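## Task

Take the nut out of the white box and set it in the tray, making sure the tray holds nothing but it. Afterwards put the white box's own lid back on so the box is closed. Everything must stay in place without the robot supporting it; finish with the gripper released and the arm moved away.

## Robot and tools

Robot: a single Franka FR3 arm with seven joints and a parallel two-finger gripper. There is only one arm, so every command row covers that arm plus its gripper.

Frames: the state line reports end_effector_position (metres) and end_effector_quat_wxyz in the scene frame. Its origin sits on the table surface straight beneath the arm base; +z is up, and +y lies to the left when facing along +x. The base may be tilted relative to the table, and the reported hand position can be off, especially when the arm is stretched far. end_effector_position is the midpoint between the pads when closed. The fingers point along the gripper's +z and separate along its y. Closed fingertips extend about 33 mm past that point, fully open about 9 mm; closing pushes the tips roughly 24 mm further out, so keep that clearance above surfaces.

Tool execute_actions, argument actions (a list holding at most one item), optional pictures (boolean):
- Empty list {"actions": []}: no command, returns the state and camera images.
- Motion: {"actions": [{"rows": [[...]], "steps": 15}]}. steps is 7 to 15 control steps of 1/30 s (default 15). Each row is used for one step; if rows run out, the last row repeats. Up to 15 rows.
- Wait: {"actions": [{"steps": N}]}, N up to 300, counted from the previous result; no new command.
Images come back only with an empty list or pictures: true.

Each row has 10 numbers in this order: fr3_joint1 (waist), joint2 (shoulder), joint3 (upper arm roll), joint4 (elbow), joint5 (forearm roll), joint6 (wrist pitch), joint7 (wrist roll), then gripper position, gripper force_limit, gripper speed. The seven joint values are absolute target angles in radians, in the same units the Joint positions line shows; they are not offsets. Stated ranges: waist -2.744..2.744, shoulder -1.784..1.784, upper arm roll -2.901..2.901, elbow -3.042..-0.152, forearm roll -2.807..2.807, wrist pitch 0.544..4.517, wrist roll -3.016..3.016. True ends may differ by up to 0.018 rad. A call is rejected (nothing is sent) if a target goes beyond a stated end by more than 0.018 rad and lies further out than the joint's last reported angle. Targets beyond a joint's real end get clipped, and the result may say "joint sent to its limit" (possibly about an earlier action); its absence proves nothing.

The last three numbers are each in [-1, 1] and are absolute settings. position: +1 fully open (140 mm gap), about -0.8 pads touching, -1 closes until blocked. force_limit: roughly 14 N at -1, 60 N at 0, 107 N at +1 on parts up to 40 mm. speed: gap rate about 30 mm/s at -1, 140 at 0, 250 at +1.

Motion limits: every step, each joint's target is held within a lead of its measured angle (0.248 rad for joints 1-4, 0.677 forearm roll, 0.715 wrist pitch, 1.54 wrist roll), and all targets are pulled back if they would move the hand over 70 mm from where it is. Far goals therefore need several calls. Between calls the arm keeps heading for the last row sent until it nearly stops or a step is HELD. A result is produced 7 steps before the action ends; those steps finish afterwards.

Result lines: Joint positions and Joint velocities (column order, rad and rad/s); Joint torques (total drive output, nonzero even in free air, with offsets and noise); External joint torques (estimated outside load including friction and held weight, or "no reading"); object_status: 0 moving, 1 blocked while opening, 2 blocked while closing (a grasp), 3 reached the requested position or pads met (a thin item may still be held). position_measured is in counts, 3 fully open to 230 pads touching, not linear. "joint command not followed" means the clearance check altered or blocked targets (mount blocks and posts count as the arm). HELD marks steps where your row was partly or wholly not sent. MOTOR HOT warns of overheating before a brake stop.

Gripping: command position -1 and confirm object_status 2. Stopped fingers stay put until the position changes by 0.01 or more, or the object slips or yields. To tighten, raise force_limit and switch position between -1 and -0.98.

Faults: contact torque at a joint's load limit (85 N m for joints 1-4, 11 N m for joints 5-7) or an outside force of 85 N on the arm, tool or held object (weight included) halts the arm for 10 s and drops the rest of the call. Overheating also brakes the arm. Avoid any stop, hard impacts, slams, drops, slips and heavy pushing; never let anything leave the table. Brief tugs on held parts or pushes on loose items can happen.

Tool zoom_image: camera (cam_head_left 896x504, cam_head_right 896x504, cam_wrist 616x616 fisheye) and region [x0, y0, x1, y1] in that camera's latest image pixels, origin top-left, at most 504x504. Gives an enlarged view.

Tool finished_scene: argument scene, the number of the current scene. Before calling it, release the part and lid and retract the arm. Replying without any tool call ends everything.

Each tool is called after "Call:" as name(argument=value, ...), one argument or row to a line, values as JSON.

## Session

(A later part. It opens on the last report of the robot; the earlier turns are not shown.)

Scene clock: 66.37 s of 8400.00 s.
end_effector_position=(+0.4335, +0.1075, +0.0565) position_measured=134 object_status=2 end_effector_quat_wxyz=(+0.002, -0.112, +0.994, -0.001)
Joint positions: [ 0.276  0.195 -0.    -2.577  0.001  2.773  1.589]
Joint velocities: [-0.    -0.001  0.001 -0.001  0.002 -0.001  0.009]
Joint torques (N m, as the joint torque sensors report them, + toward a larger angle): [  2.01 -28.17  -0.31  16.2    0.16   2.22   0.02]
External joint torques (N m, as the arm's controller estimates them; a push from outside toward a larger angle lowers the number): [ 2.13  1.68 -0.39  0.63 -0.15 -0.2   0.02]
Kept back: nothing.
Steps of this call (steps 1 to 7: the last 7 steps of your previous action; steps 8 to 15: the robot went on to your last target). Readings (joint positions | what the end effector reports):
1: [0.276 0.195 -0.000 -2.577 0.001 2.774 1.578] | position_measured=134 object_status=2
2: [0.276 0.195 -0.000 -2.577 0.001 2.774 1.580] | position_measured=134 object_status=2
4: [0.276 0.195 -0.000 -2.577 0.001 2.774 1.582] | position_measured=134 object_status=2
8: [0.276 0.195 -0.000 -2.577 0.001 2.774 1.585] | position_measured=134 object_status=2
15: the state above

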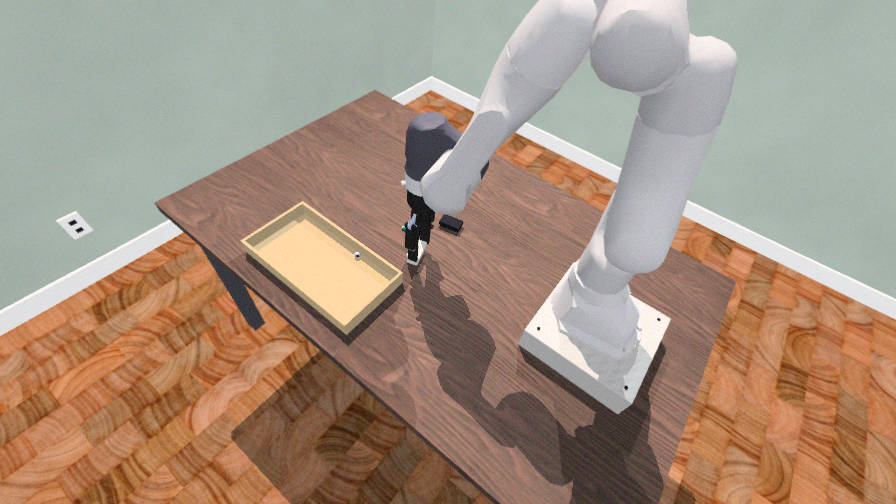

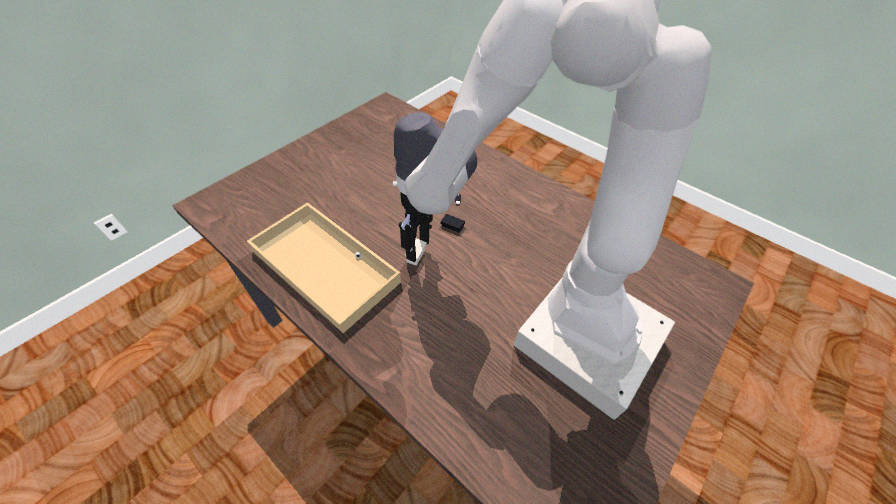

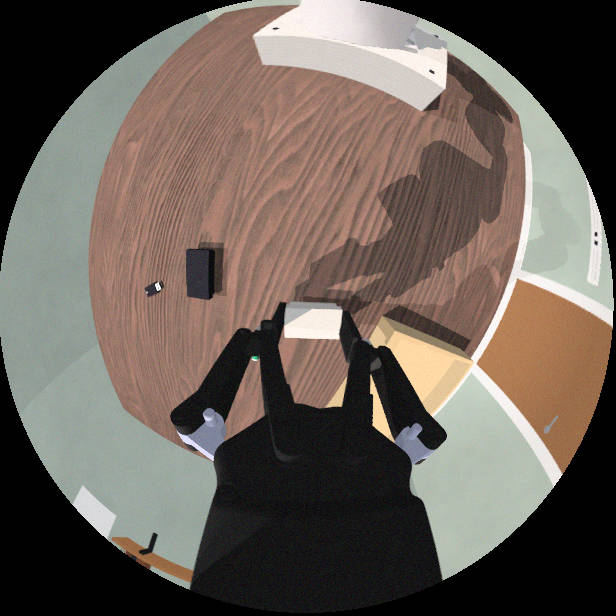

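Call:
execute_actions(
  actions=[
    {"rows":[[0.278,0.203,0,-2.574,0,2.776,1.595,-1,-0.3,-0.3],[0.278,0.209,0,-2.573,0,2.781,1.595,-1,-0.3,-0.3],[0.278,0.215,0,-2.572,0,2.787,1.595,-1,-0.3,-0.3],[0.278,0.221,0,-2.571,0,2.792,1.595,-1,-0.3,-0.3],[0.278,0.227,0,-2.5705,0,2.798,1.595,-1,-0.3,-0.3]],"steps":15},
  ],
  pictures=true,
)

Scene clock: 67.63 s of 8400.00 s.
end_effector_position=(+0.4355, +0.1085, +0.0500) position_measured=134 object_status=2 end_effector_quat_wxyz=(+0.003, -0.111, +0.994, -0.001)
Joint positions: [ 0.277  0.218  0.    -2.57   0.001  2.791  1.592]
Joint velocities: [ 0.     0.022  0.     0.026 -0.     0.068  0.   ]
Joint torques (N m, as the joint torque sensors report them, + toward a larger angle): [  1.45 -26.05  -0.75  12.39   0.18   1.77   0.02]
External joint torques (N m, as the arm's controller estimates them; a push from outside toward a larger angle lowers the number): [ 1.49  3.79 -0.92 -2.17 -0.09 -0.57  0.01]
Steps of this call (steps 1 to 15: the robot went on to your last target; steps 16 to 30: nothing new was sent; steps 31 to 38: the first 8 steps of this action). Readings (joint positions | what the end effector reports):
31: [0.276 0.196 -0.000 -2.576 0.001 2.774 1.592] | position_measured=134 object_status=2
32: [0.276 0.198 -0.000 -2.575 0.001 2.774 1.592] | position_measured=134 object_status=2
34: [0.276 0.207 -0.000 -2.574 0.001 2.779 1.592] | position_measured=134 object_status=2
38: the state above

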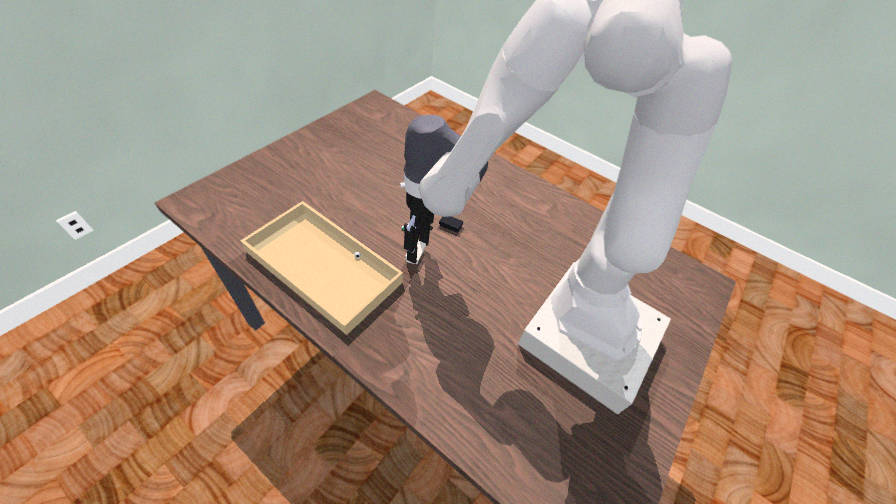

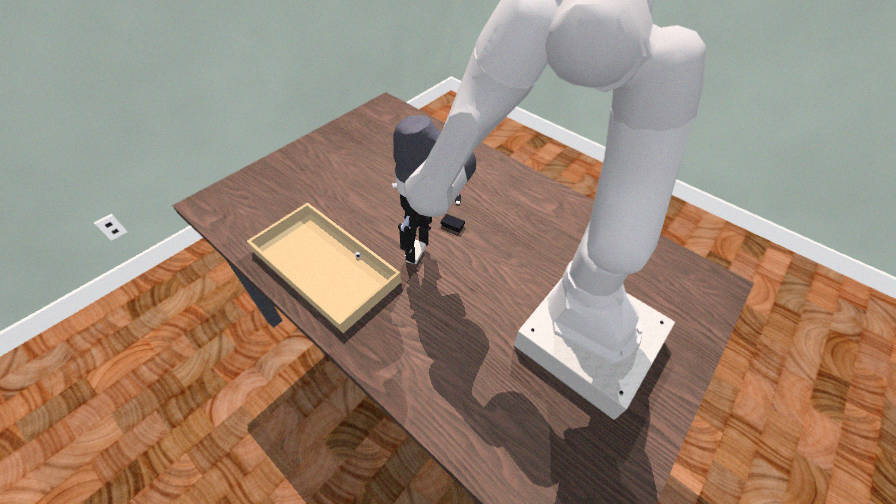

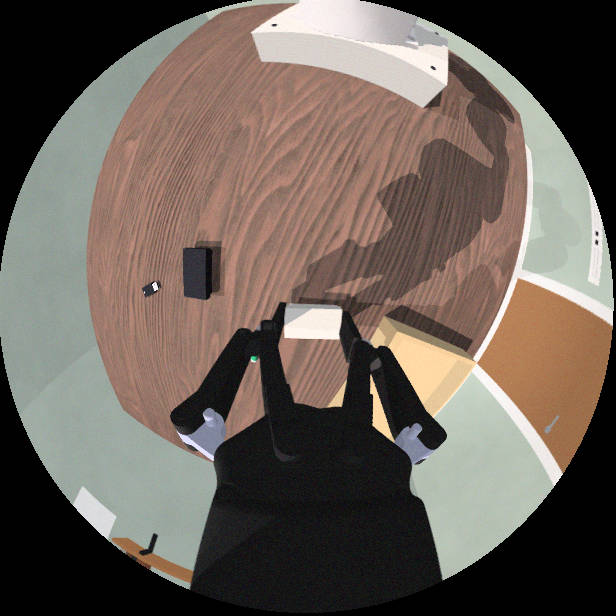

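Call:
execute_actions(
  actions=[
    {"steps":10},
  ],
  pictures=false,
)

Call:
zoom_image(
  camera="cam_wrist",
  region=[250,270,380,370],
)

Call:
zoom_image(
  camera="cam_head_left",
  region=[385,220,445,280],
)

Scene clock: 67.97 s of 8400.00 s.
end_effector_position=(+0.4375, +0.1090, +0.0496) position_measured=134 object_status=2 end_effector_quat_wxyz=(+0.006, -0.111, +0.994, -0.001)
Joint positions: [ 0.277  0.221  0.    -2.569  0.001  2.8    1.592]
Joint velocities: [ 0.001 -0.     0.001 -0.     0.     0.003  0.001]
Joint torques (N m, as the joint torque sensors report them, + toward a larger angle): [  0.85 -26.67   0.01  13.38   0.1    2.15   0.09]
External joint torques (N m, as the arm's controller estimates them; a push from outside toward a larger angle lowers the number): [ 0.85  3.76 -0.2  -1.93 -0.18 -0.31  0.09]
Kept back: nothing.
Steps of this call (steps 1 to 7: the last 7 steps of your previous action; steps 8 to 10: the robot went on to your last target). Readings (joint positions | what the end effector reports):
1: [0.277 0.218 0.000 -2.569 0.001 2.793 1.592] | position_measured=134 object_status=2
2: [0.277 0.219 0.000 -2.569 0.001 2.795 1.592] | position_measured=134 object_status=2
4: [0.277 0.220 0.000 -2.569 0.001 2.797 1.592] | position_measured=134 object_status=2
8: [0.277 0.221 0.000 -2.569 0.001 2.800 1.592] | position_measured=134 object_status=2
10: the state above

Region (250, 270, 380, 370) of cam_wrist's 616x616 image, scaled by 3.877, with more detail than that image has; it fills the top 388 rows of this view, and the rest is white.

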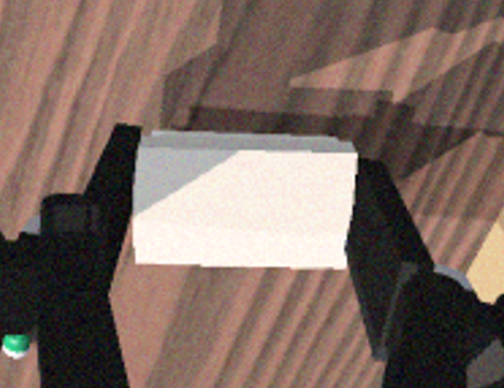

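Region (385, 220, 445, 280) of cam_head_left's 896x504 image, scaled by 8.400, with more detail than that image has.

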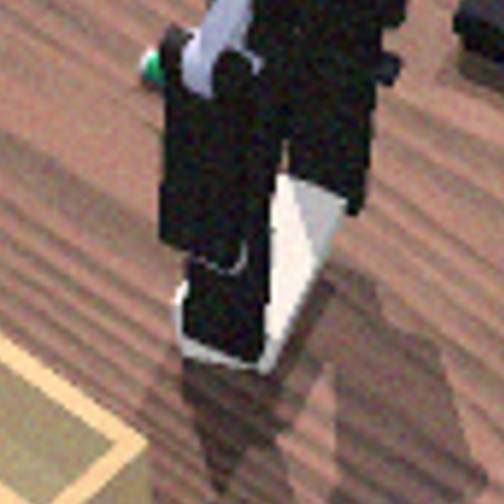

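Call:
execute_actions(
  actions=[
    {"rows":[[0.278,0.212,0,-2.574,0,2.785,1.595,-1,-0.3,-0.3],[0.278,0.203,0,-2.578,0,2.782,1.595,-1,-0.3,-0.3],[0.278,0.197,0,-2.581,0,2.778,1.595,-1,-0.3,-0.3],[0.278,0.193,0,-2.583,0,2.775,1.595,-1,-0.3,-0.3],[0.278,0.193,0,-2.583,0,2.775,1.595,-1,-0.3,-0.3],[0.278,0.193,0,-2.583,0,2.775,1.595,-1,-0.3,-0.3],[0.278,0.193,0,-2.583,0,2.775,1.595,-1,-0.3,-0.3],[0.278,0.193,0,-2.583,0,2.775,1.595,-1,-0.3,-0.3],[0.278,0.199,0,-2.582,0,2.781,1.595,-1,-0.3,-0.3],[0.278,0.205,0,-2.581,0,2.786,1.595,-1,-0.3,-0.3],[0.278,0.211,0,-2.580,0,2.791,1.595,-1,-0.3,-0.3],[0.278,0.217,0,-2.580,0,2.797,1.595,-1,-0.3,-0.3],[0.278,0.222,0,-2.579,0,2.802,1.595,-1,-0.3,-0.3]],"steps":15},
  ],
)

Call:
execute_actions(
  actions=[
    {"steps":12},
  ],
  pictures=true,
)

Call:
zoom_image(
  camera="cam_wrist",
  region=[250,270,380,370],
)

Scene clock: 68.90 s of 8400.00 s.
end_effector_position=(+0.4344, +0.1083, +0.0562) position_measured=134 object_status=2 end_effector_quat_wxyz=(+0.005, -0.111, +0.994, -0.001)
Joint positions: [ 0.277  0.196  0.    -2.58   0.001  2.784  1.592]
Joint velocities: [-0.001 -0.024 -0.001 -0.013 -0.001 -0.035 -0.   ]
Joint torques (N m, as the joint torque sensors report them, + toward a larger angle): [  1.56 -29.52  -0.85  12.37   0.15   2.08   0.07]
External joint torques (N m, as the arm's controller estimates them; a push from outside toward a larger angle lowers the number): [ 1.77 -0.27 -0.83 -2.93 -0.16 -0.32  0.08]
Steps of this call (steps 1 to 15: the robot went on to your last target; steps 16 to 20: nothing new was sent; steps 21 to 28: the first 8 steps of this action). Readings (joint positions | what the end effector reports):
21: [0.277 0.220 0.000 -2.569 0.001 2.799 1.592] | position_measured=134 object_status=2
22: [0.277 0.216 0.000 -2.571 0.001 2.797 1.592] | position_measured=134 object_status=2
24: [0.277 0.206 0.000 -2.576 0.001 2.791 1.592] | position_measured=134 object_status=2
28: the state above

Scene clock: 69.30 s of 8400.00 s.
end_effector_position=(+0.4343, +0.1082, +0.0507) position_measured=134 object_status=2 end_effector_quat_wxyz=(+0.005, -0.111, +0.994, -0.001)
Joint positions: [ 0.277  0.212  0.    -2.578  0.001  2.798  1.592]
Joint velocities: [ 0.     0.003  0.001 -0.    -0.001  0.018  0.001]
Joint torques (N m, as the joint torque sensors report them, + toward a larger angle): [  1.62 -23.62  -0.31  13.77   0.06   2.51   0.11]
External joint torques (N m, as the arm's controller estimates them; a push from outside toward a larger angle lowers the number): [ 1.71  6.54 -0.42 -1.46 -0.22  0.09  0.11]
Kept back: nothing.
Steps of this call (steps 1 to 7: the last 7 steps of your previous action; steps 8 to 12: the robot went on to your last target). Readings (joint positions | what the end effector reports):
1: [0.277 0.196 0.000 -2.580 0.001 2.783 1.592] | position_measured=134 object_status=2
2: [0.277 0.197 0.000 -2.580 0.001 2.784 1.592] | position_measured=134 object_status=2
4: [0.277 0.204 0.000 -2.580 0.001 2.786 1.592] | position_measured=134 object_status=2
8: [0.277 0.211 0.000 -2.578 0.001 2.795 1.592] | position_measured=134 object_status=2
12: the state above

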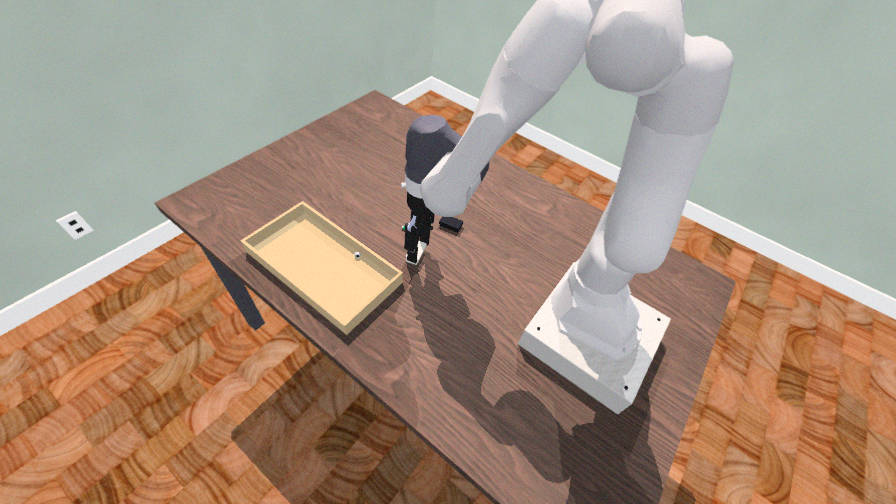

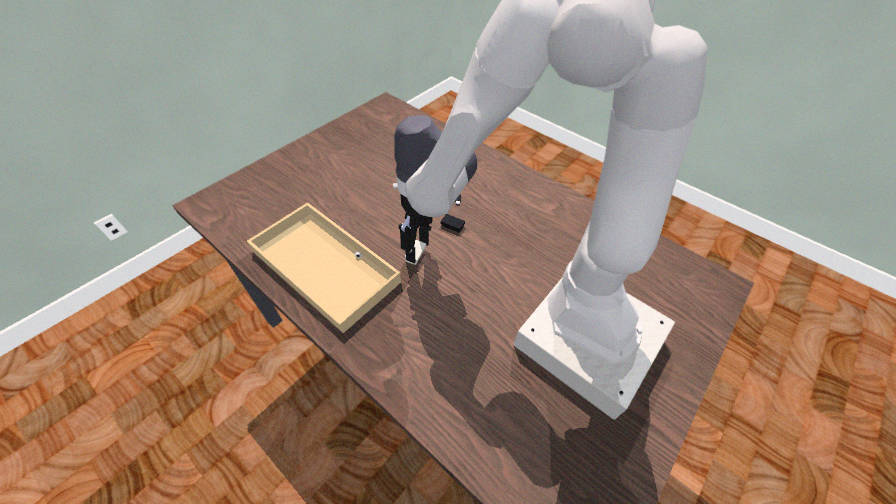

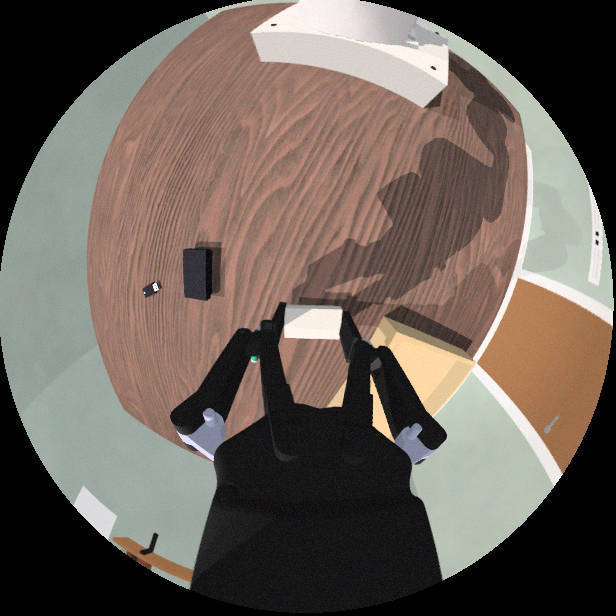

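Region (250, 270, 380, 370) of cam_wrist's 616x616 image, scaled by 3.877, with more detail than that image has; it fills the top 388 rows of this view, and the rest is white.

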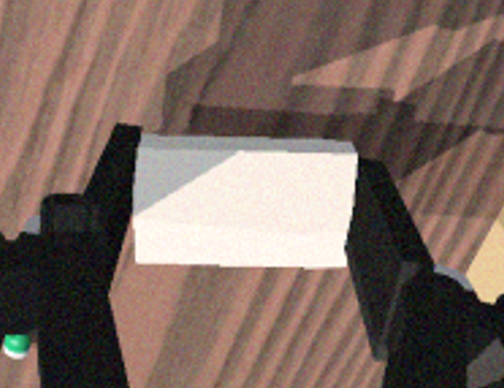

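Call:
execute_actions(
  actions=[
    {"rows":[[0.278,0.205,0,-2.581,0,2.786,1.595,-1,-0.3,-0.3],[0.278,0.19,0,-2.583,0,2.775,1.595,-1,-0.3,-0.3],[0.278,0.17,0,-2.586,0,2.756,1.595,-1,-0.3,-0.3],[0.278,0.15,0,-2.589,0,2.739,1.595,-1,-0.3,-0.3],[0.278,0.13,0,-2.591,0,2.721,1.595,-1,-0.3,-0.3]],"steps":12},
  ],
)

Call:
execute_actions(
  actions=[
    {"steps":15},
  ],
  pictures=true,
)

Call:
zoom_image(
  camera="cam_wrist",
  region=[250,270,380,370],
)

Call:
zoom_image(
  camera="cam_head_left",
  region=[385,200,465,280],
)

Scene clock: 70.07 s of 8400.00 s.
end_effector_position=(+0.4338, +0.1082, +0.0633) position_measured=134 object_status=2 end_effector_quat_wxyz=(+0.006, -0.110, +0.994, -0.000)
Joint positions: [ 0.277  0.172  0.    -2.587  0.001  2.77   1.593]
Joint velocities: [ 0.    -0.486 -0.001 -0.068 -0.    -0.303 -0.   ]
Joint torques (N m, as the joint torque sensors report them, + toward a larger angle): [  1.34 -29.99  -0.41  17.08   0.09   2.51   0.08]
External joint torques (N m, as the arm's controller estimates them; a push from outside toward a larger angle lowers the number): [ 1.47 -0.14 -0.46 -0.79 -0.22 -0.38  0.08]
Steps of this call (steps 1 to 18: the robot went on to your last target; steps 19 to 23: the first 5 steps of this action). Readings (joint positions | what the end effector reports):
19: [0.277 0.211 0.000 -2.578 0.001 2.799 1.593] | position_measured=134 object_status=2
20: [0.277 0.207 0.000 -2.579 0.001 2.796 1.593] | position_measured=134 object_status=2
22: [0.277 0.187 0.000 -2.584 0.001 2.781 1.593] | position_measured=134 object_status=2
23: the state above

Scene clock: 70.57 s of 8400.00 s.
end_effector_position=(+0.4320, +0.1078, +0.0767) position_measured=134 object_status=2 end_effector_quat_wxyz=(+0.003, -0.110, +0.994, -0.001)
Joint positions: [ 0.277  0.131  0.    -2.589  0.001  2.726  1.593]
Joint velocities: [-0.001 -0.    -0.002 -0.    -0.    -0.016 -0.   ]
Joint torques (N m, as the joint torque sensors report them, + toward a larger angle): [  1.01 -29.71  -1.02  13.51   0.13   2.14   0.04]
External joint torques (N m, as the arm's controller estimates them; a push from outside toward a larger angle lowers the number): [ 1.18 -1.02 -0.98 -3.   -0.22 -0.3   0.04]
Kept back: nothing.
Steps of this call (steps 1 to 7: the last 7 steps of your previous action; steps 8 to 15: the robot went on to your last target). Readings (joint positions | what the end effector reports):
1: [0.277 0.157 0.000 -2.588 0.001 2.762 1.593] | position_measured=134 object_status=2
2: [0.277 0.146 0.000 -2.588 0.001 2.756 1.593] | position_measured=134 object_status=2
4: [0.277 0.135 0.000 -2.588 0.001 2.746 1.593] | position_measured=134 object_status=2
8: [0.277 0.131 0.000 -2.588 0.001 2.734 1.593] | position_measured=134 object_status=2
15: the state above

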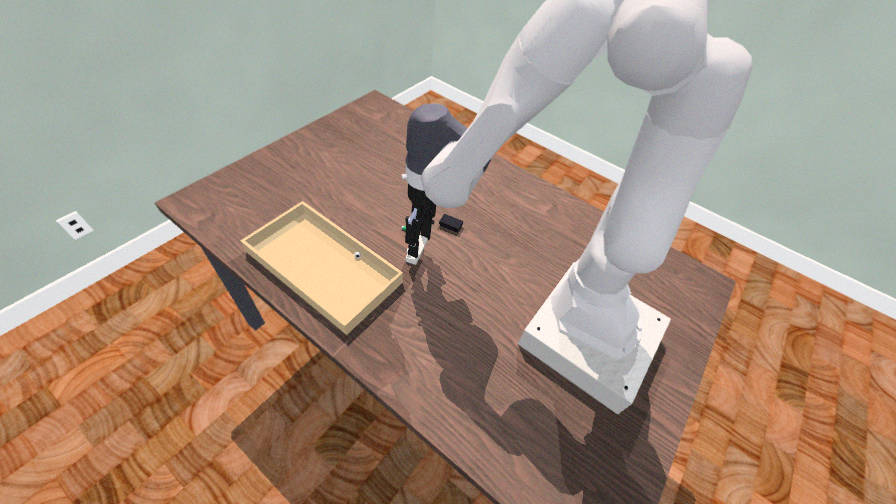

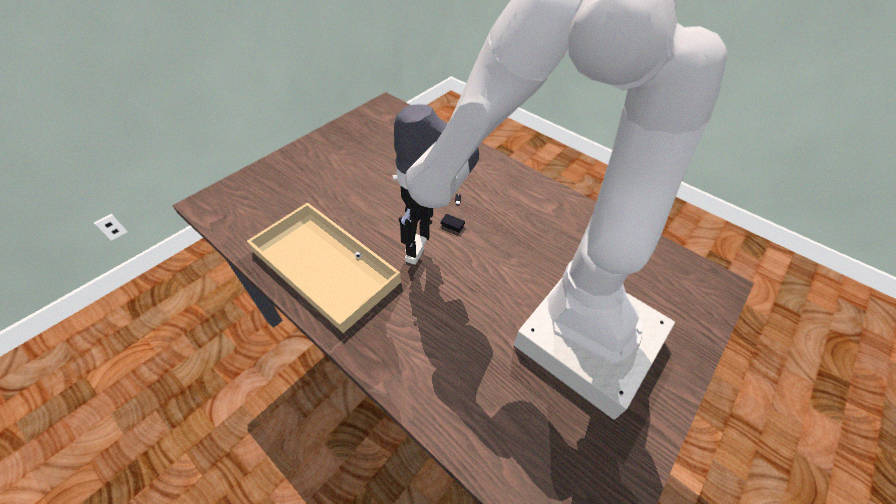

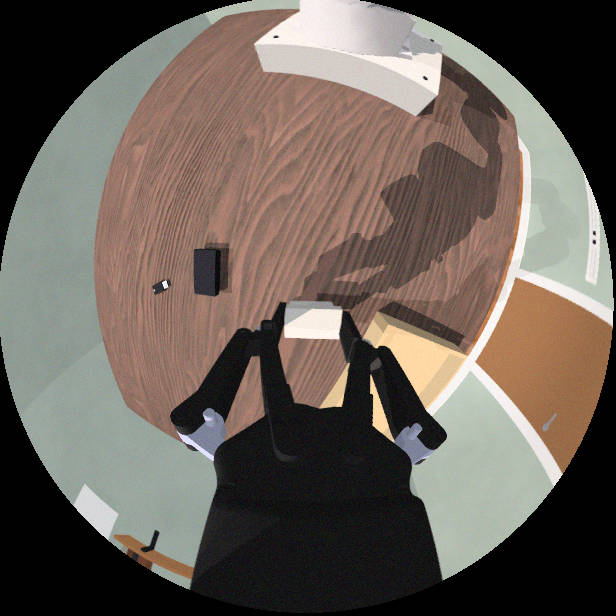

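Region (250, 270, 380, 370) of cam_wrist's 616x616 image, scaled by 3.877, with more detail than that image has; it fills the top 388 rows of this view, and the rest is white.

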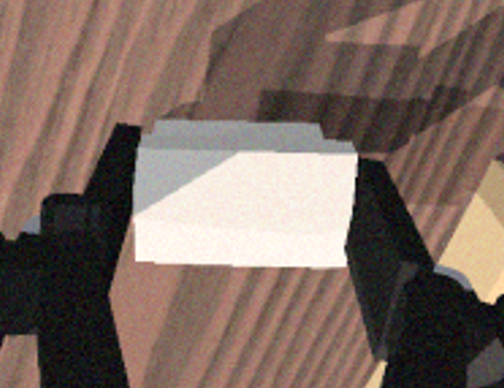

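Region (385, 200, 465, 280) of cam_head_left's 896x504 image, scaled by 6.300, with more detail than that image has.

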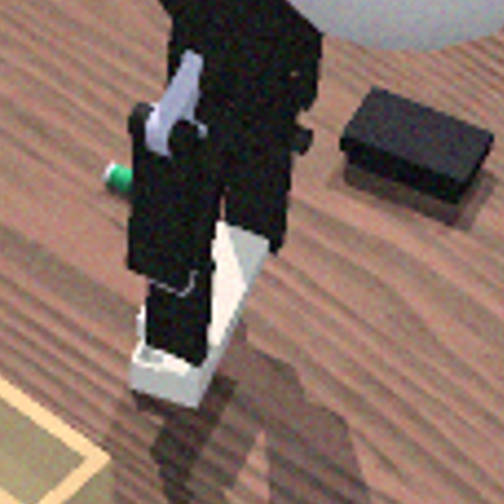

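Call:
execute_actions(
  actions=[
    {"rows":[[0.2735,0.15,0,-2.585,0,2.74,1.592,-1,-0.3,-0.3],[0.2735,0.17,0,-2.582,0,2.757,1.592,-1,-0.3,-0.3],[0.2735,0.185,0,-2.58,0,2.768,1.592,-1,-0.3,-0.3],[0.2735,0.195,0,-2.578,0,2.776,1.592,-1,-0.3,-0.3],[0.2735,0.195,0,-2.578,0,2.776,1.592,-1,-0.3,-0.3],[0.2735,0.195,0,-2.578,0,2.776,1.592,-1,-0.3,-0.3],[0.2735,0.195,0,-2.578,0,2.776,1.592,-1,-0.3,-0.3],[0.2735,0.195,0,-2.578,0,2.776,1.592,-1,-0.3,-0.3],[0.2735,0.201,0,-2.577,0,2.782,1.592,-1,-0.3,-0.3],[0.2735,0.207,0,-2.576,0,2.787,1.592,-1,-0.3,-0.3],[0.2735,0.213,0,-2.575,0,2.792,1.592,-1,-0.3,-0.3],[0.2735,0.219,0,-2.575,0,2.798,1.592,-1,-0.3,-0.3],[0.2735,0.224,0,-2.574,0,2.803,1.592,-1,-0.3,-0.3]],"steps":15},
  ],
)

Call:
execute_actions(
  actions=[
    {"steps":12},
  ],
  pictures=true,
)

Call:
zoom_image(
  camera="cam_wrist",
  region=[250,270,380,370],
)

Scene clock: 71.50 s of 8400.00 s.
end_effector_position=(+0.4270, +0.1062, +0.0553) position_measured=134 object_status=2 end_effector_quat_wxyz=(-0.006, -0.110, +0.994, -0.002)
Joint positions: [ 0.276  0.192  0.    -2.581  0.001  2.759  1.593]
Joint velocities: [-0.     0.063 -0.    -0.001 -0.     0.079  0.   ]
Joint torques (N m, as the joint torque sensors report them, + toward a larger angle): [ -0.33 -30.47  -0.62  17.21   0.08   3.12  -0.16]
External joint torques (N m, as the arm's controller estimates them; a push from outside toward a larger angle lowers the number): [-0.16  1.3  -0.65  0.45 -0.22  0.53 -0.16]
Steps of this call (steps 1 to 15: the robot went on to your last target; steps 16 to 20: nothing new was sent; steps 21 to 28: the first 8 steps of this action). Readings (joint positions | what the end effector reports):
21: [0.277 0.134 0.000 -2.588 0.001 2.726 1.593] | position_measured=134 object_status=2
22: [0.277 0.141 0.000 -2.586 0.001 2.731 1.593] | position_measured=134 object_status=2
24: [0.276 0.164 0.000 -2.582 0.001 2.744 1.593] | position_measured=134 object_status=2
28: the state above

Scene clock: 71.90 s of 8400.00 s.
end_effector_position=(+0.4355, +0.1082, +0.0504) position_measured=134 object_status=2 end_effector_quat_wxyz=(+0.005, -0.110, +0.994, -0.001)
Joint positions: [ 0.276  0.215  0.    -2.573  0.001  2.796  1.593]
Joint velocities: [0.    0.006 0.    0.001 0.    0.032 0.   ]
Joint torques (N m, as the joint torque sensors report them, + toward a larger angle): [ -0.53 -25.23  -0.44  14.08   0.17   2.68  -0.07]
External joint torques (N m, as the arm's controller estimates them; a push from outside toward a larger angle lowers the number): [-0.46  5.09 -0.58 -1.24 -0.11  0.24 -0.07]
Kept back: nothing.
Steps of this call (steps 1 to 7: the last 7 steps of your previous action; steps 8 to 12: the robot went on to your last target). Readings (joint positions | what the end effector reports):
1: [0.276 0.194 0.000 -2.581 0.001 2.762 1.593] | position_measured=134 object_status=2
2: [0.276 0.197 0.000 -2.580 0.001 2.766 1.593] | position_measured=134 object_status=2
4: [0.276 0.205 0.000 -2.578 0.001 2.775 1.593] | position_measured=134 object_status=2
8: [0.276 0.213 0.000 -2.574 0.001 2.790 1.593] | position_measured=134 object_status=2
12: the state above

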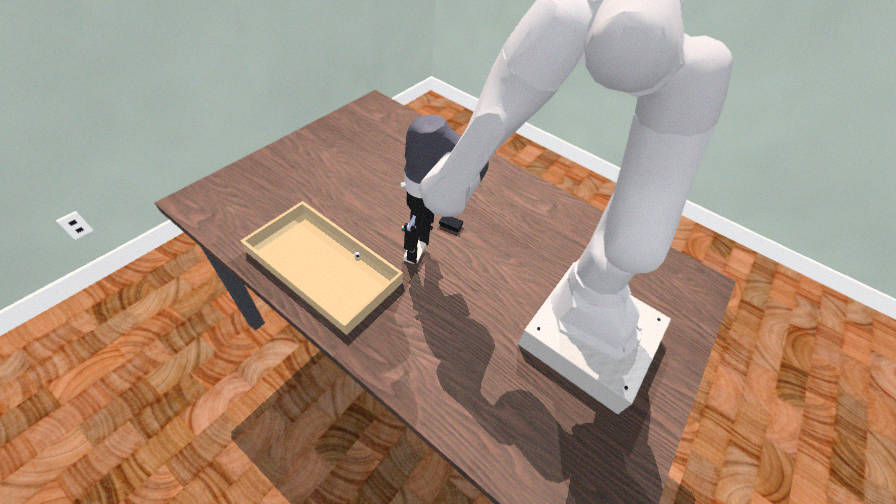

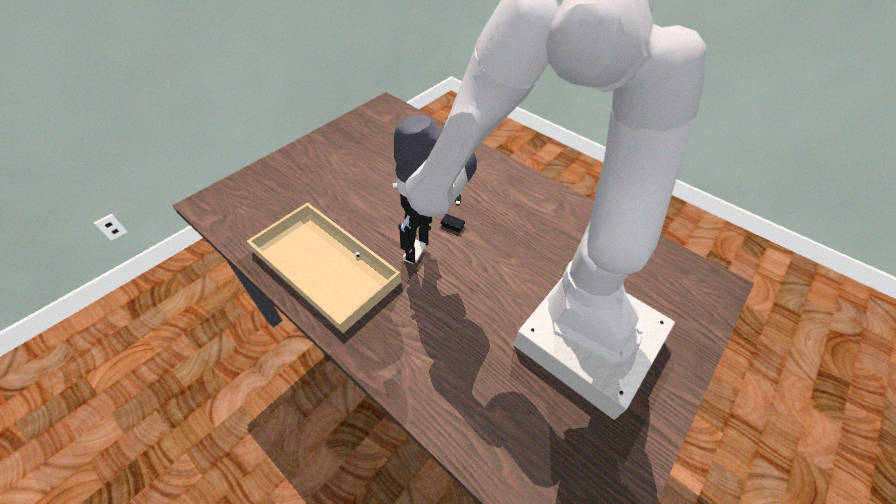

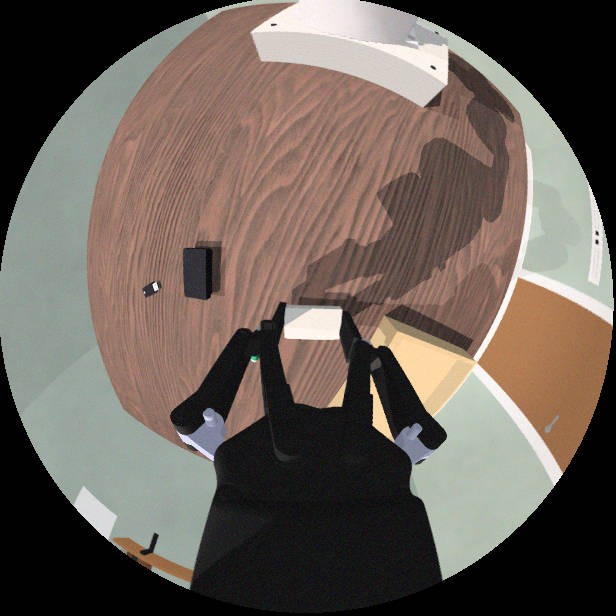

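Region (250, 270, 380, 370) of cam_wrist's 616x616 image, scaled by 3.877, with more detail than that image has; it fills the top 388 rows of this view, and the rest is white.

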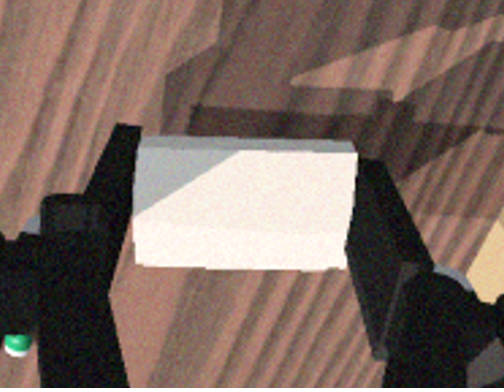

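Call:
execute_actions(
  actions=[
    {"rows":[[0.2735,0.217,0,-2.574,0,2.797,1.592,0.4,-0.3,-0.3],[0.2735,0.217,0,-2.574,0,2.797,1.592,0.4,-0.3,-0.3],[0.2735,0.217,0,-2.574,0,2.797,1.592,0.4,-0.3,-0.3],[0.2735,0.217,0,-2.574,0,2.797,1.592,0.4,-0.3,-0.3],[0.2735,0.217,0,-2.574,0,2.797,1.592,0.4,-0.3,-0.3],[0.2735,0.217,0,-2.574,0,2.797,1.592,0.4,-0.3,-0.3],[0.2735,0.19,0,-2.59,0,2.77,1.592,0.4,-0.3,-0.3],[0.2735,0.15,0,-2.62,0,2.76,1.592,0.4,-0.3,-0.3],[0.2735,0.09,0,-2.66,0,2.75,1.592,0.4,-0.3,-0.3],[0.2735,0.03,0,-2.70,0,2.73,1.592,0.4,-0.3,-0.3]],"steps":15},
  ],
)

Call:
execute_actions(
  actions=[
    {"steps":15},
  ],
  pictures=true,
)

Call:
zoom_image(
  camera="cam_head_left",
  region=[375,210,465,300],
)

Call:
zoom_image(
  camera="cam_wrist",
  region=[240,290,380,410],
)

Scene clock: 72.70 s of 8400.00 s.
end_effector_position=(+0.4306, +0.1069, +0.0530) position_measured=96 object_status=0 end_effector_quat_wxyz=(+0.003, -0.110, +0.994, -0.001)
Joint positions: [ 0.276  0.199  0.    -2.587  0.001  2.791  1.593]
Joint velocities: [-0.001 -0.525  0.    -0.43   0.    -0.195  0.   ]
Joint torques (N m, as the joint torque sensors report them, + toward a larger angle): [  0.71 -33.41  -0.65  15.42   0.12   2.68  -0.08]
External joint torques (N m, as the arm's controller estimates them; a push from outside toward a larger angle lowers the number): [ 0.56 -0.65 -1.03 -2.83 -0.02 -0.33 -0.09]
Steps of this call (steps 1 to 16: the robot went on to your last target; steps 17 to 24: the first 8 steps of this action). Readings (joint positions | what the end effector reports):
17: [0.276 0.216 0.000 -2.573 0.001 2.801 1.593] | position_measured=134 object_status=0
18: [0.276 0.216 0.000 -2.573 0.001 2.801 1.593] | position_measured=134 object_status=0
20: [0.276 0.216 0.000 -2.573 0.001 2.801 1.593] | position_measured=119 object_status=0
24: the state above

Scene clock: 73.20 s of 8400.00 s.
end_effector_position=(+0.3996, +0.0993, +0.0853) position_measured=78 object_status=3 end_effector_quat_wxyz=(+0.004, -0.110, +0.994, -0.001)
Joint positions: [ 0.276  0.032  0.    -2.698  0.001  2.736  1.593]
Joint velocities: [-0.001 -0.001 -0.    -0.003  0.002 -0.02  -0.   ]
Joint torques (N m, as the joint torque sensors report them, + toward a larger angle): [ -0.44 -26.    -0.41  13.21   0.13   2.08  -0.07]
External joint torques (N m, as the arm's controller estimates them; a push from outside toward a larger angle lowers the number): [-0.29 -0.9  -0.29 -3.14 -0.21 -0.36 -0.07]
Kept back: nothing.
Steps of this call (steps 1 to 7: the last 7 steps of your previous action; steps 8 to 15: the robot went on to your last target). Readings (joint positions | what the end effector reports):
1: [0.276 0.173 0.000 -2.608 0.001 2.784 1.593] | position_measured=90 object_status=0
2: [0.276 0.135 0.000 -2.636 0.001 2.775 1.593] | position_measured=84 object_status=0
4: [0.276 0.071 0.000 -2.672 0.001 2.760 1.593] | position_measured=78 object_status=0
8: [0.276 0.035 0.000 -2.691 0.001 2.746 1.593] | position_measured=78 object_status=0
15: the state above

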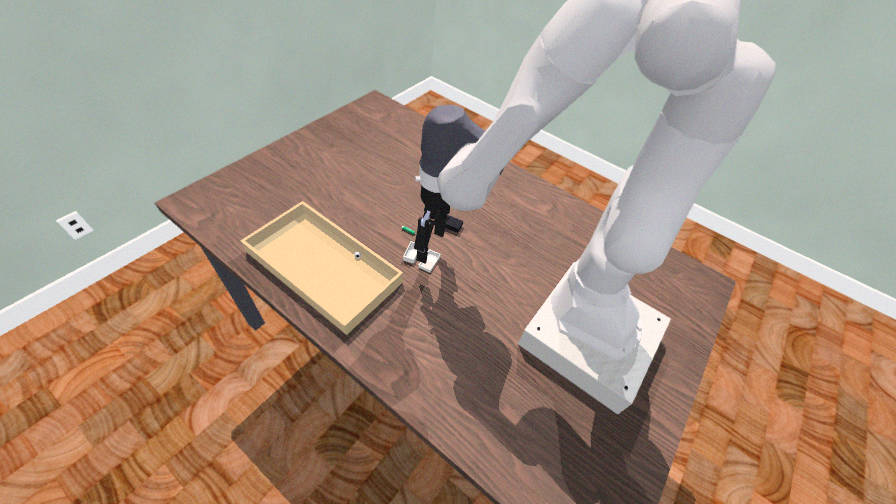

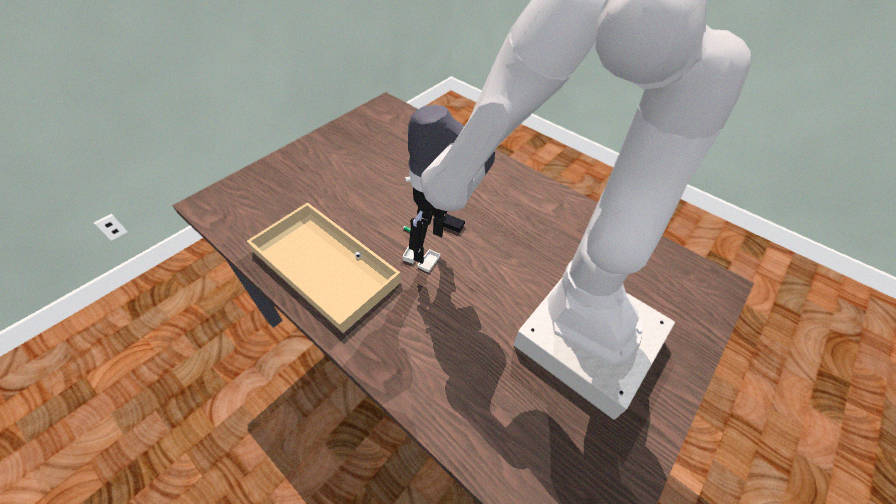

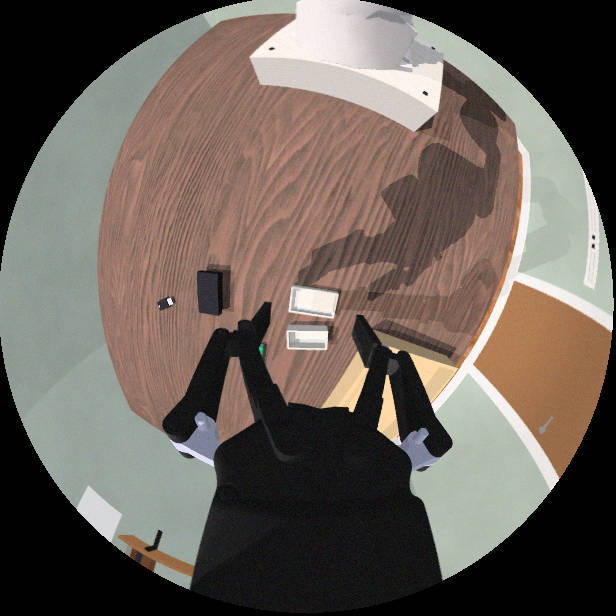

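Region (375, 210, 465, 300) of cam_head_left's 896x504 image, scaled by 5.600, with more detail than that image has.

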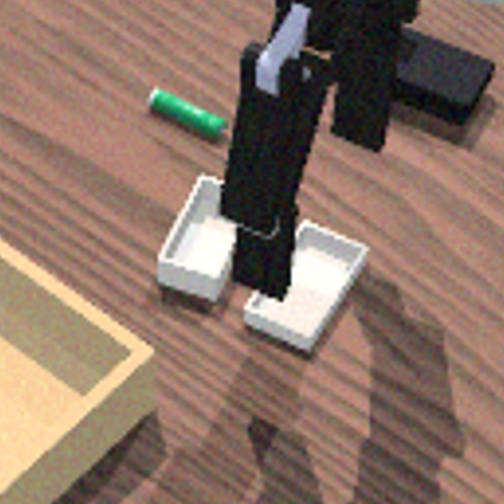

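Region (240, 290, 380, 410) of cam_wrist's 616x616 image, scaled by 3.600, with more detail than that image has; it fills the top 432 rows of this view, and the rest is white.

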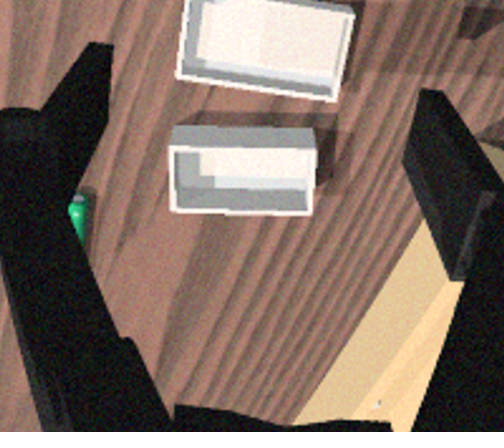

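Call:
execute_actions(
  actions=[
    {"rows":[[0.278,0.05,0,-2.73,0,2.9,1.56,0.4,-0.3,0],[0.278,0.1,0,-2.78,0,3.1,1.56,0.4,-0.3,0],[0.278,0.16,0,-2.82,0,3.3,1.56,0.4,-0.3,0],[0.278,0.23,0,-2.86,0,3.5,1.56,0.4,-0.3,0],[0.278,0.3,0,-2.9,0,3.7,1.56,0.4,-0.3,0],[0.278,0.38,0,-2.93,0,3.9,1.56,0.4,-0.3,0],[0.278,0.46,0,-2.96,0,4.07,1.56,0.4,-0.3,0],[0.278,0.552,0,-2.99,0,4.24,1.56,0.4,-0.3,0]],"steps":15},
  ],
)

Call:
execute_actions(
  actions=[
    {"steps":20},
  ],
  pictures=true,
)

Scene clock: 87.20 s of 8400.00 s.
end_effector_position=(+0.3963, +0.0981, +0.0218) position_measured=78 object_status=3 end_effector_quat_wxyz=(+0.110, -0.115, +0.987, +0.012)
Joint positions: [ 0.276  0.25   0.001 -2.86   0.002  3.33   1.58 ]
Joint velocities: [-0.     0.001  0.    -0.001  0.001 -0.     0.   ]
Joint torques (N m, as the joint torque sensors report them, + toward a larger angle): [  0.63 -22.54  -0.3    8.87   0.08   1.67  -0.14]
External joint torques (N m, as the arm's controller estimates them; a push from outside toward a larger angle lowers the number): [ 0.69  2.86 -0.49 -0.51  0.05 -1.2  -0.14]
FORCE FAULT: contact force on the arm reached its limit, and the arm stopped for 10 seconds. The contact can be on any part of the arm, not only on its tool. The arm's remaining commands of this call were not run. The arm holds still and accepts commands again. Move the arm away from the contact; if what it grips holds it there, let go first. Pushing or pulling that hard again can fault the arm again.
Kept back: nothing.
The stop began at step 98 of this call (marked STOPPED below). From that step on the arm followed nothing that you had sent. 8 steps, steps kept back included, did not run and will not run. Nothing is kept back now, and the robot has no last target.
Steps of this call (steps 1 to 15: the robot went on to your last target; steps 16 to 90: nothing new was sent; then 0.73 s passed at rest; steps 91 to 97: the first 7 steps of this action; steps 98 to 398: the stop). Readings (joint positions | what the end effector reports):
91: [0.276 0.033 0.000 -2.704 0.001 2.756 1.590] | position_measured=78 object_status=3
92: [0.276 0.043 0.000 -2.718 0.001 2.813 1.587] | position_measured=78 object_status=3
94: [0.276 0.108 0.000 -2.771 0.001 2.999 1.583] | position_measured=78 object_status=3
98: [0.276 0.245 0.001 -2.877 0.002 3.352 1.580] | position_measured=78 object_status=3 STOPPED
398: the state above

Scene clock: 87.23 s of 8400.00 s.
end_effector_position=(+0.3963, +0.0981, +0.0218) position_measured=78 object_status=3 end_effector_quat_wxyz=(+0.110, -0.115, +0.987, +0.012)
Joint positions: [ 0.276  0.25   0.001 -2.86   0.002  3.33   1.58 ]
Joint velocities: [-0.    -0.    -0.     0.     0.001  0.001 -0.   ]
Joint torques (N m, as the joint torque sensors report them, + toward a larger angle): [  0.8  -22.23   0.02   8.55   0.13   1.61  -0.08]
External joint torques (N m, as the arm's controller estimates them; a push from outside toward a larger angle lowers the number): [ 0.9   3.35 -0.12 -0.97  0.09 -1.29 -0.08]
Kept back: nothing.
A stop began in an earlier call of the same reply, so what this call sent did not run. Send another action.
Steps of this call (step 1: nothing new was sent). Readings (joint positions | what the end effector reports):
1: the state above

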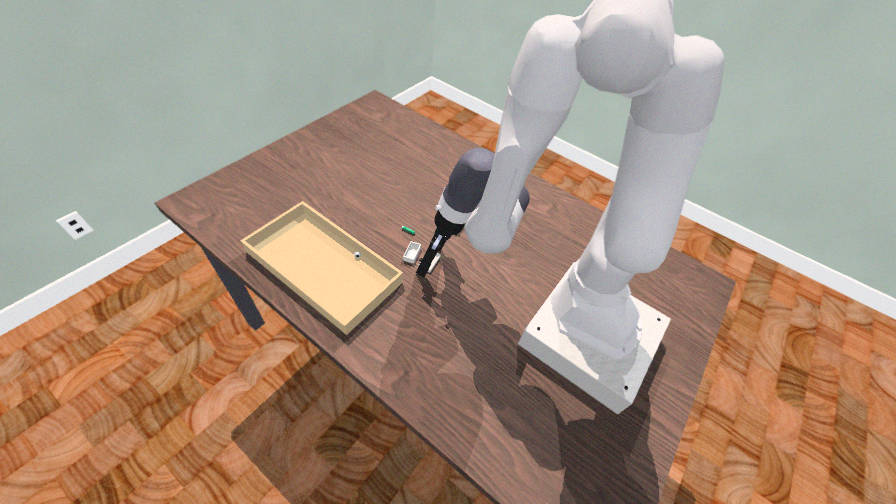

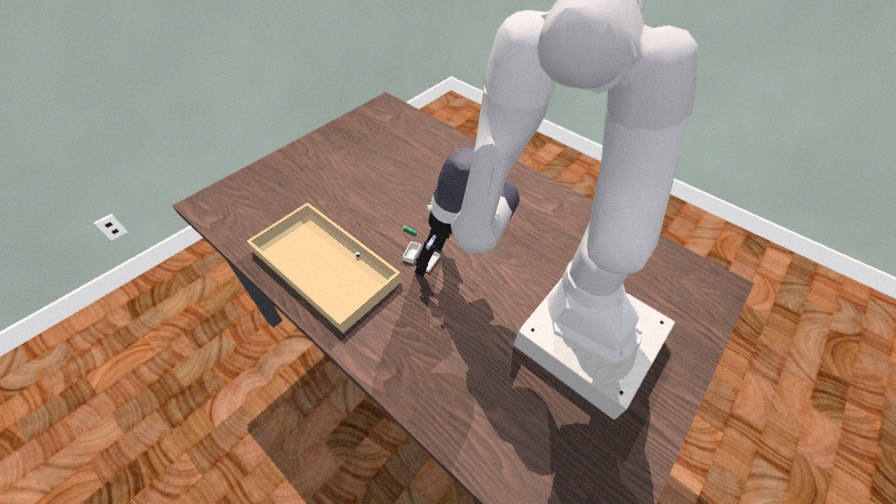

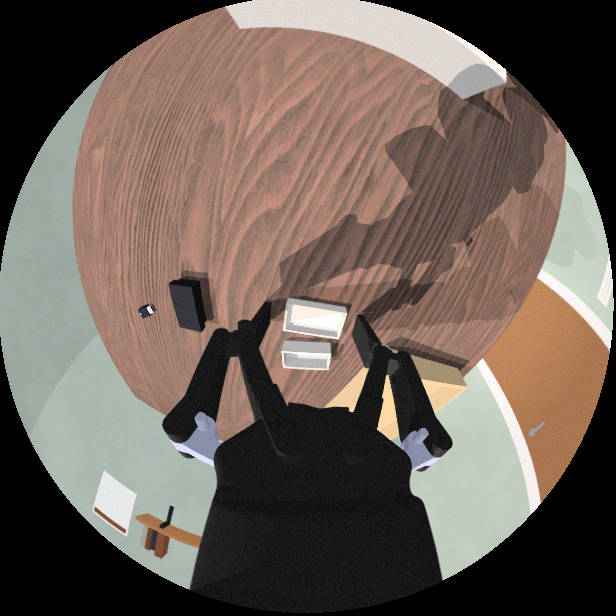

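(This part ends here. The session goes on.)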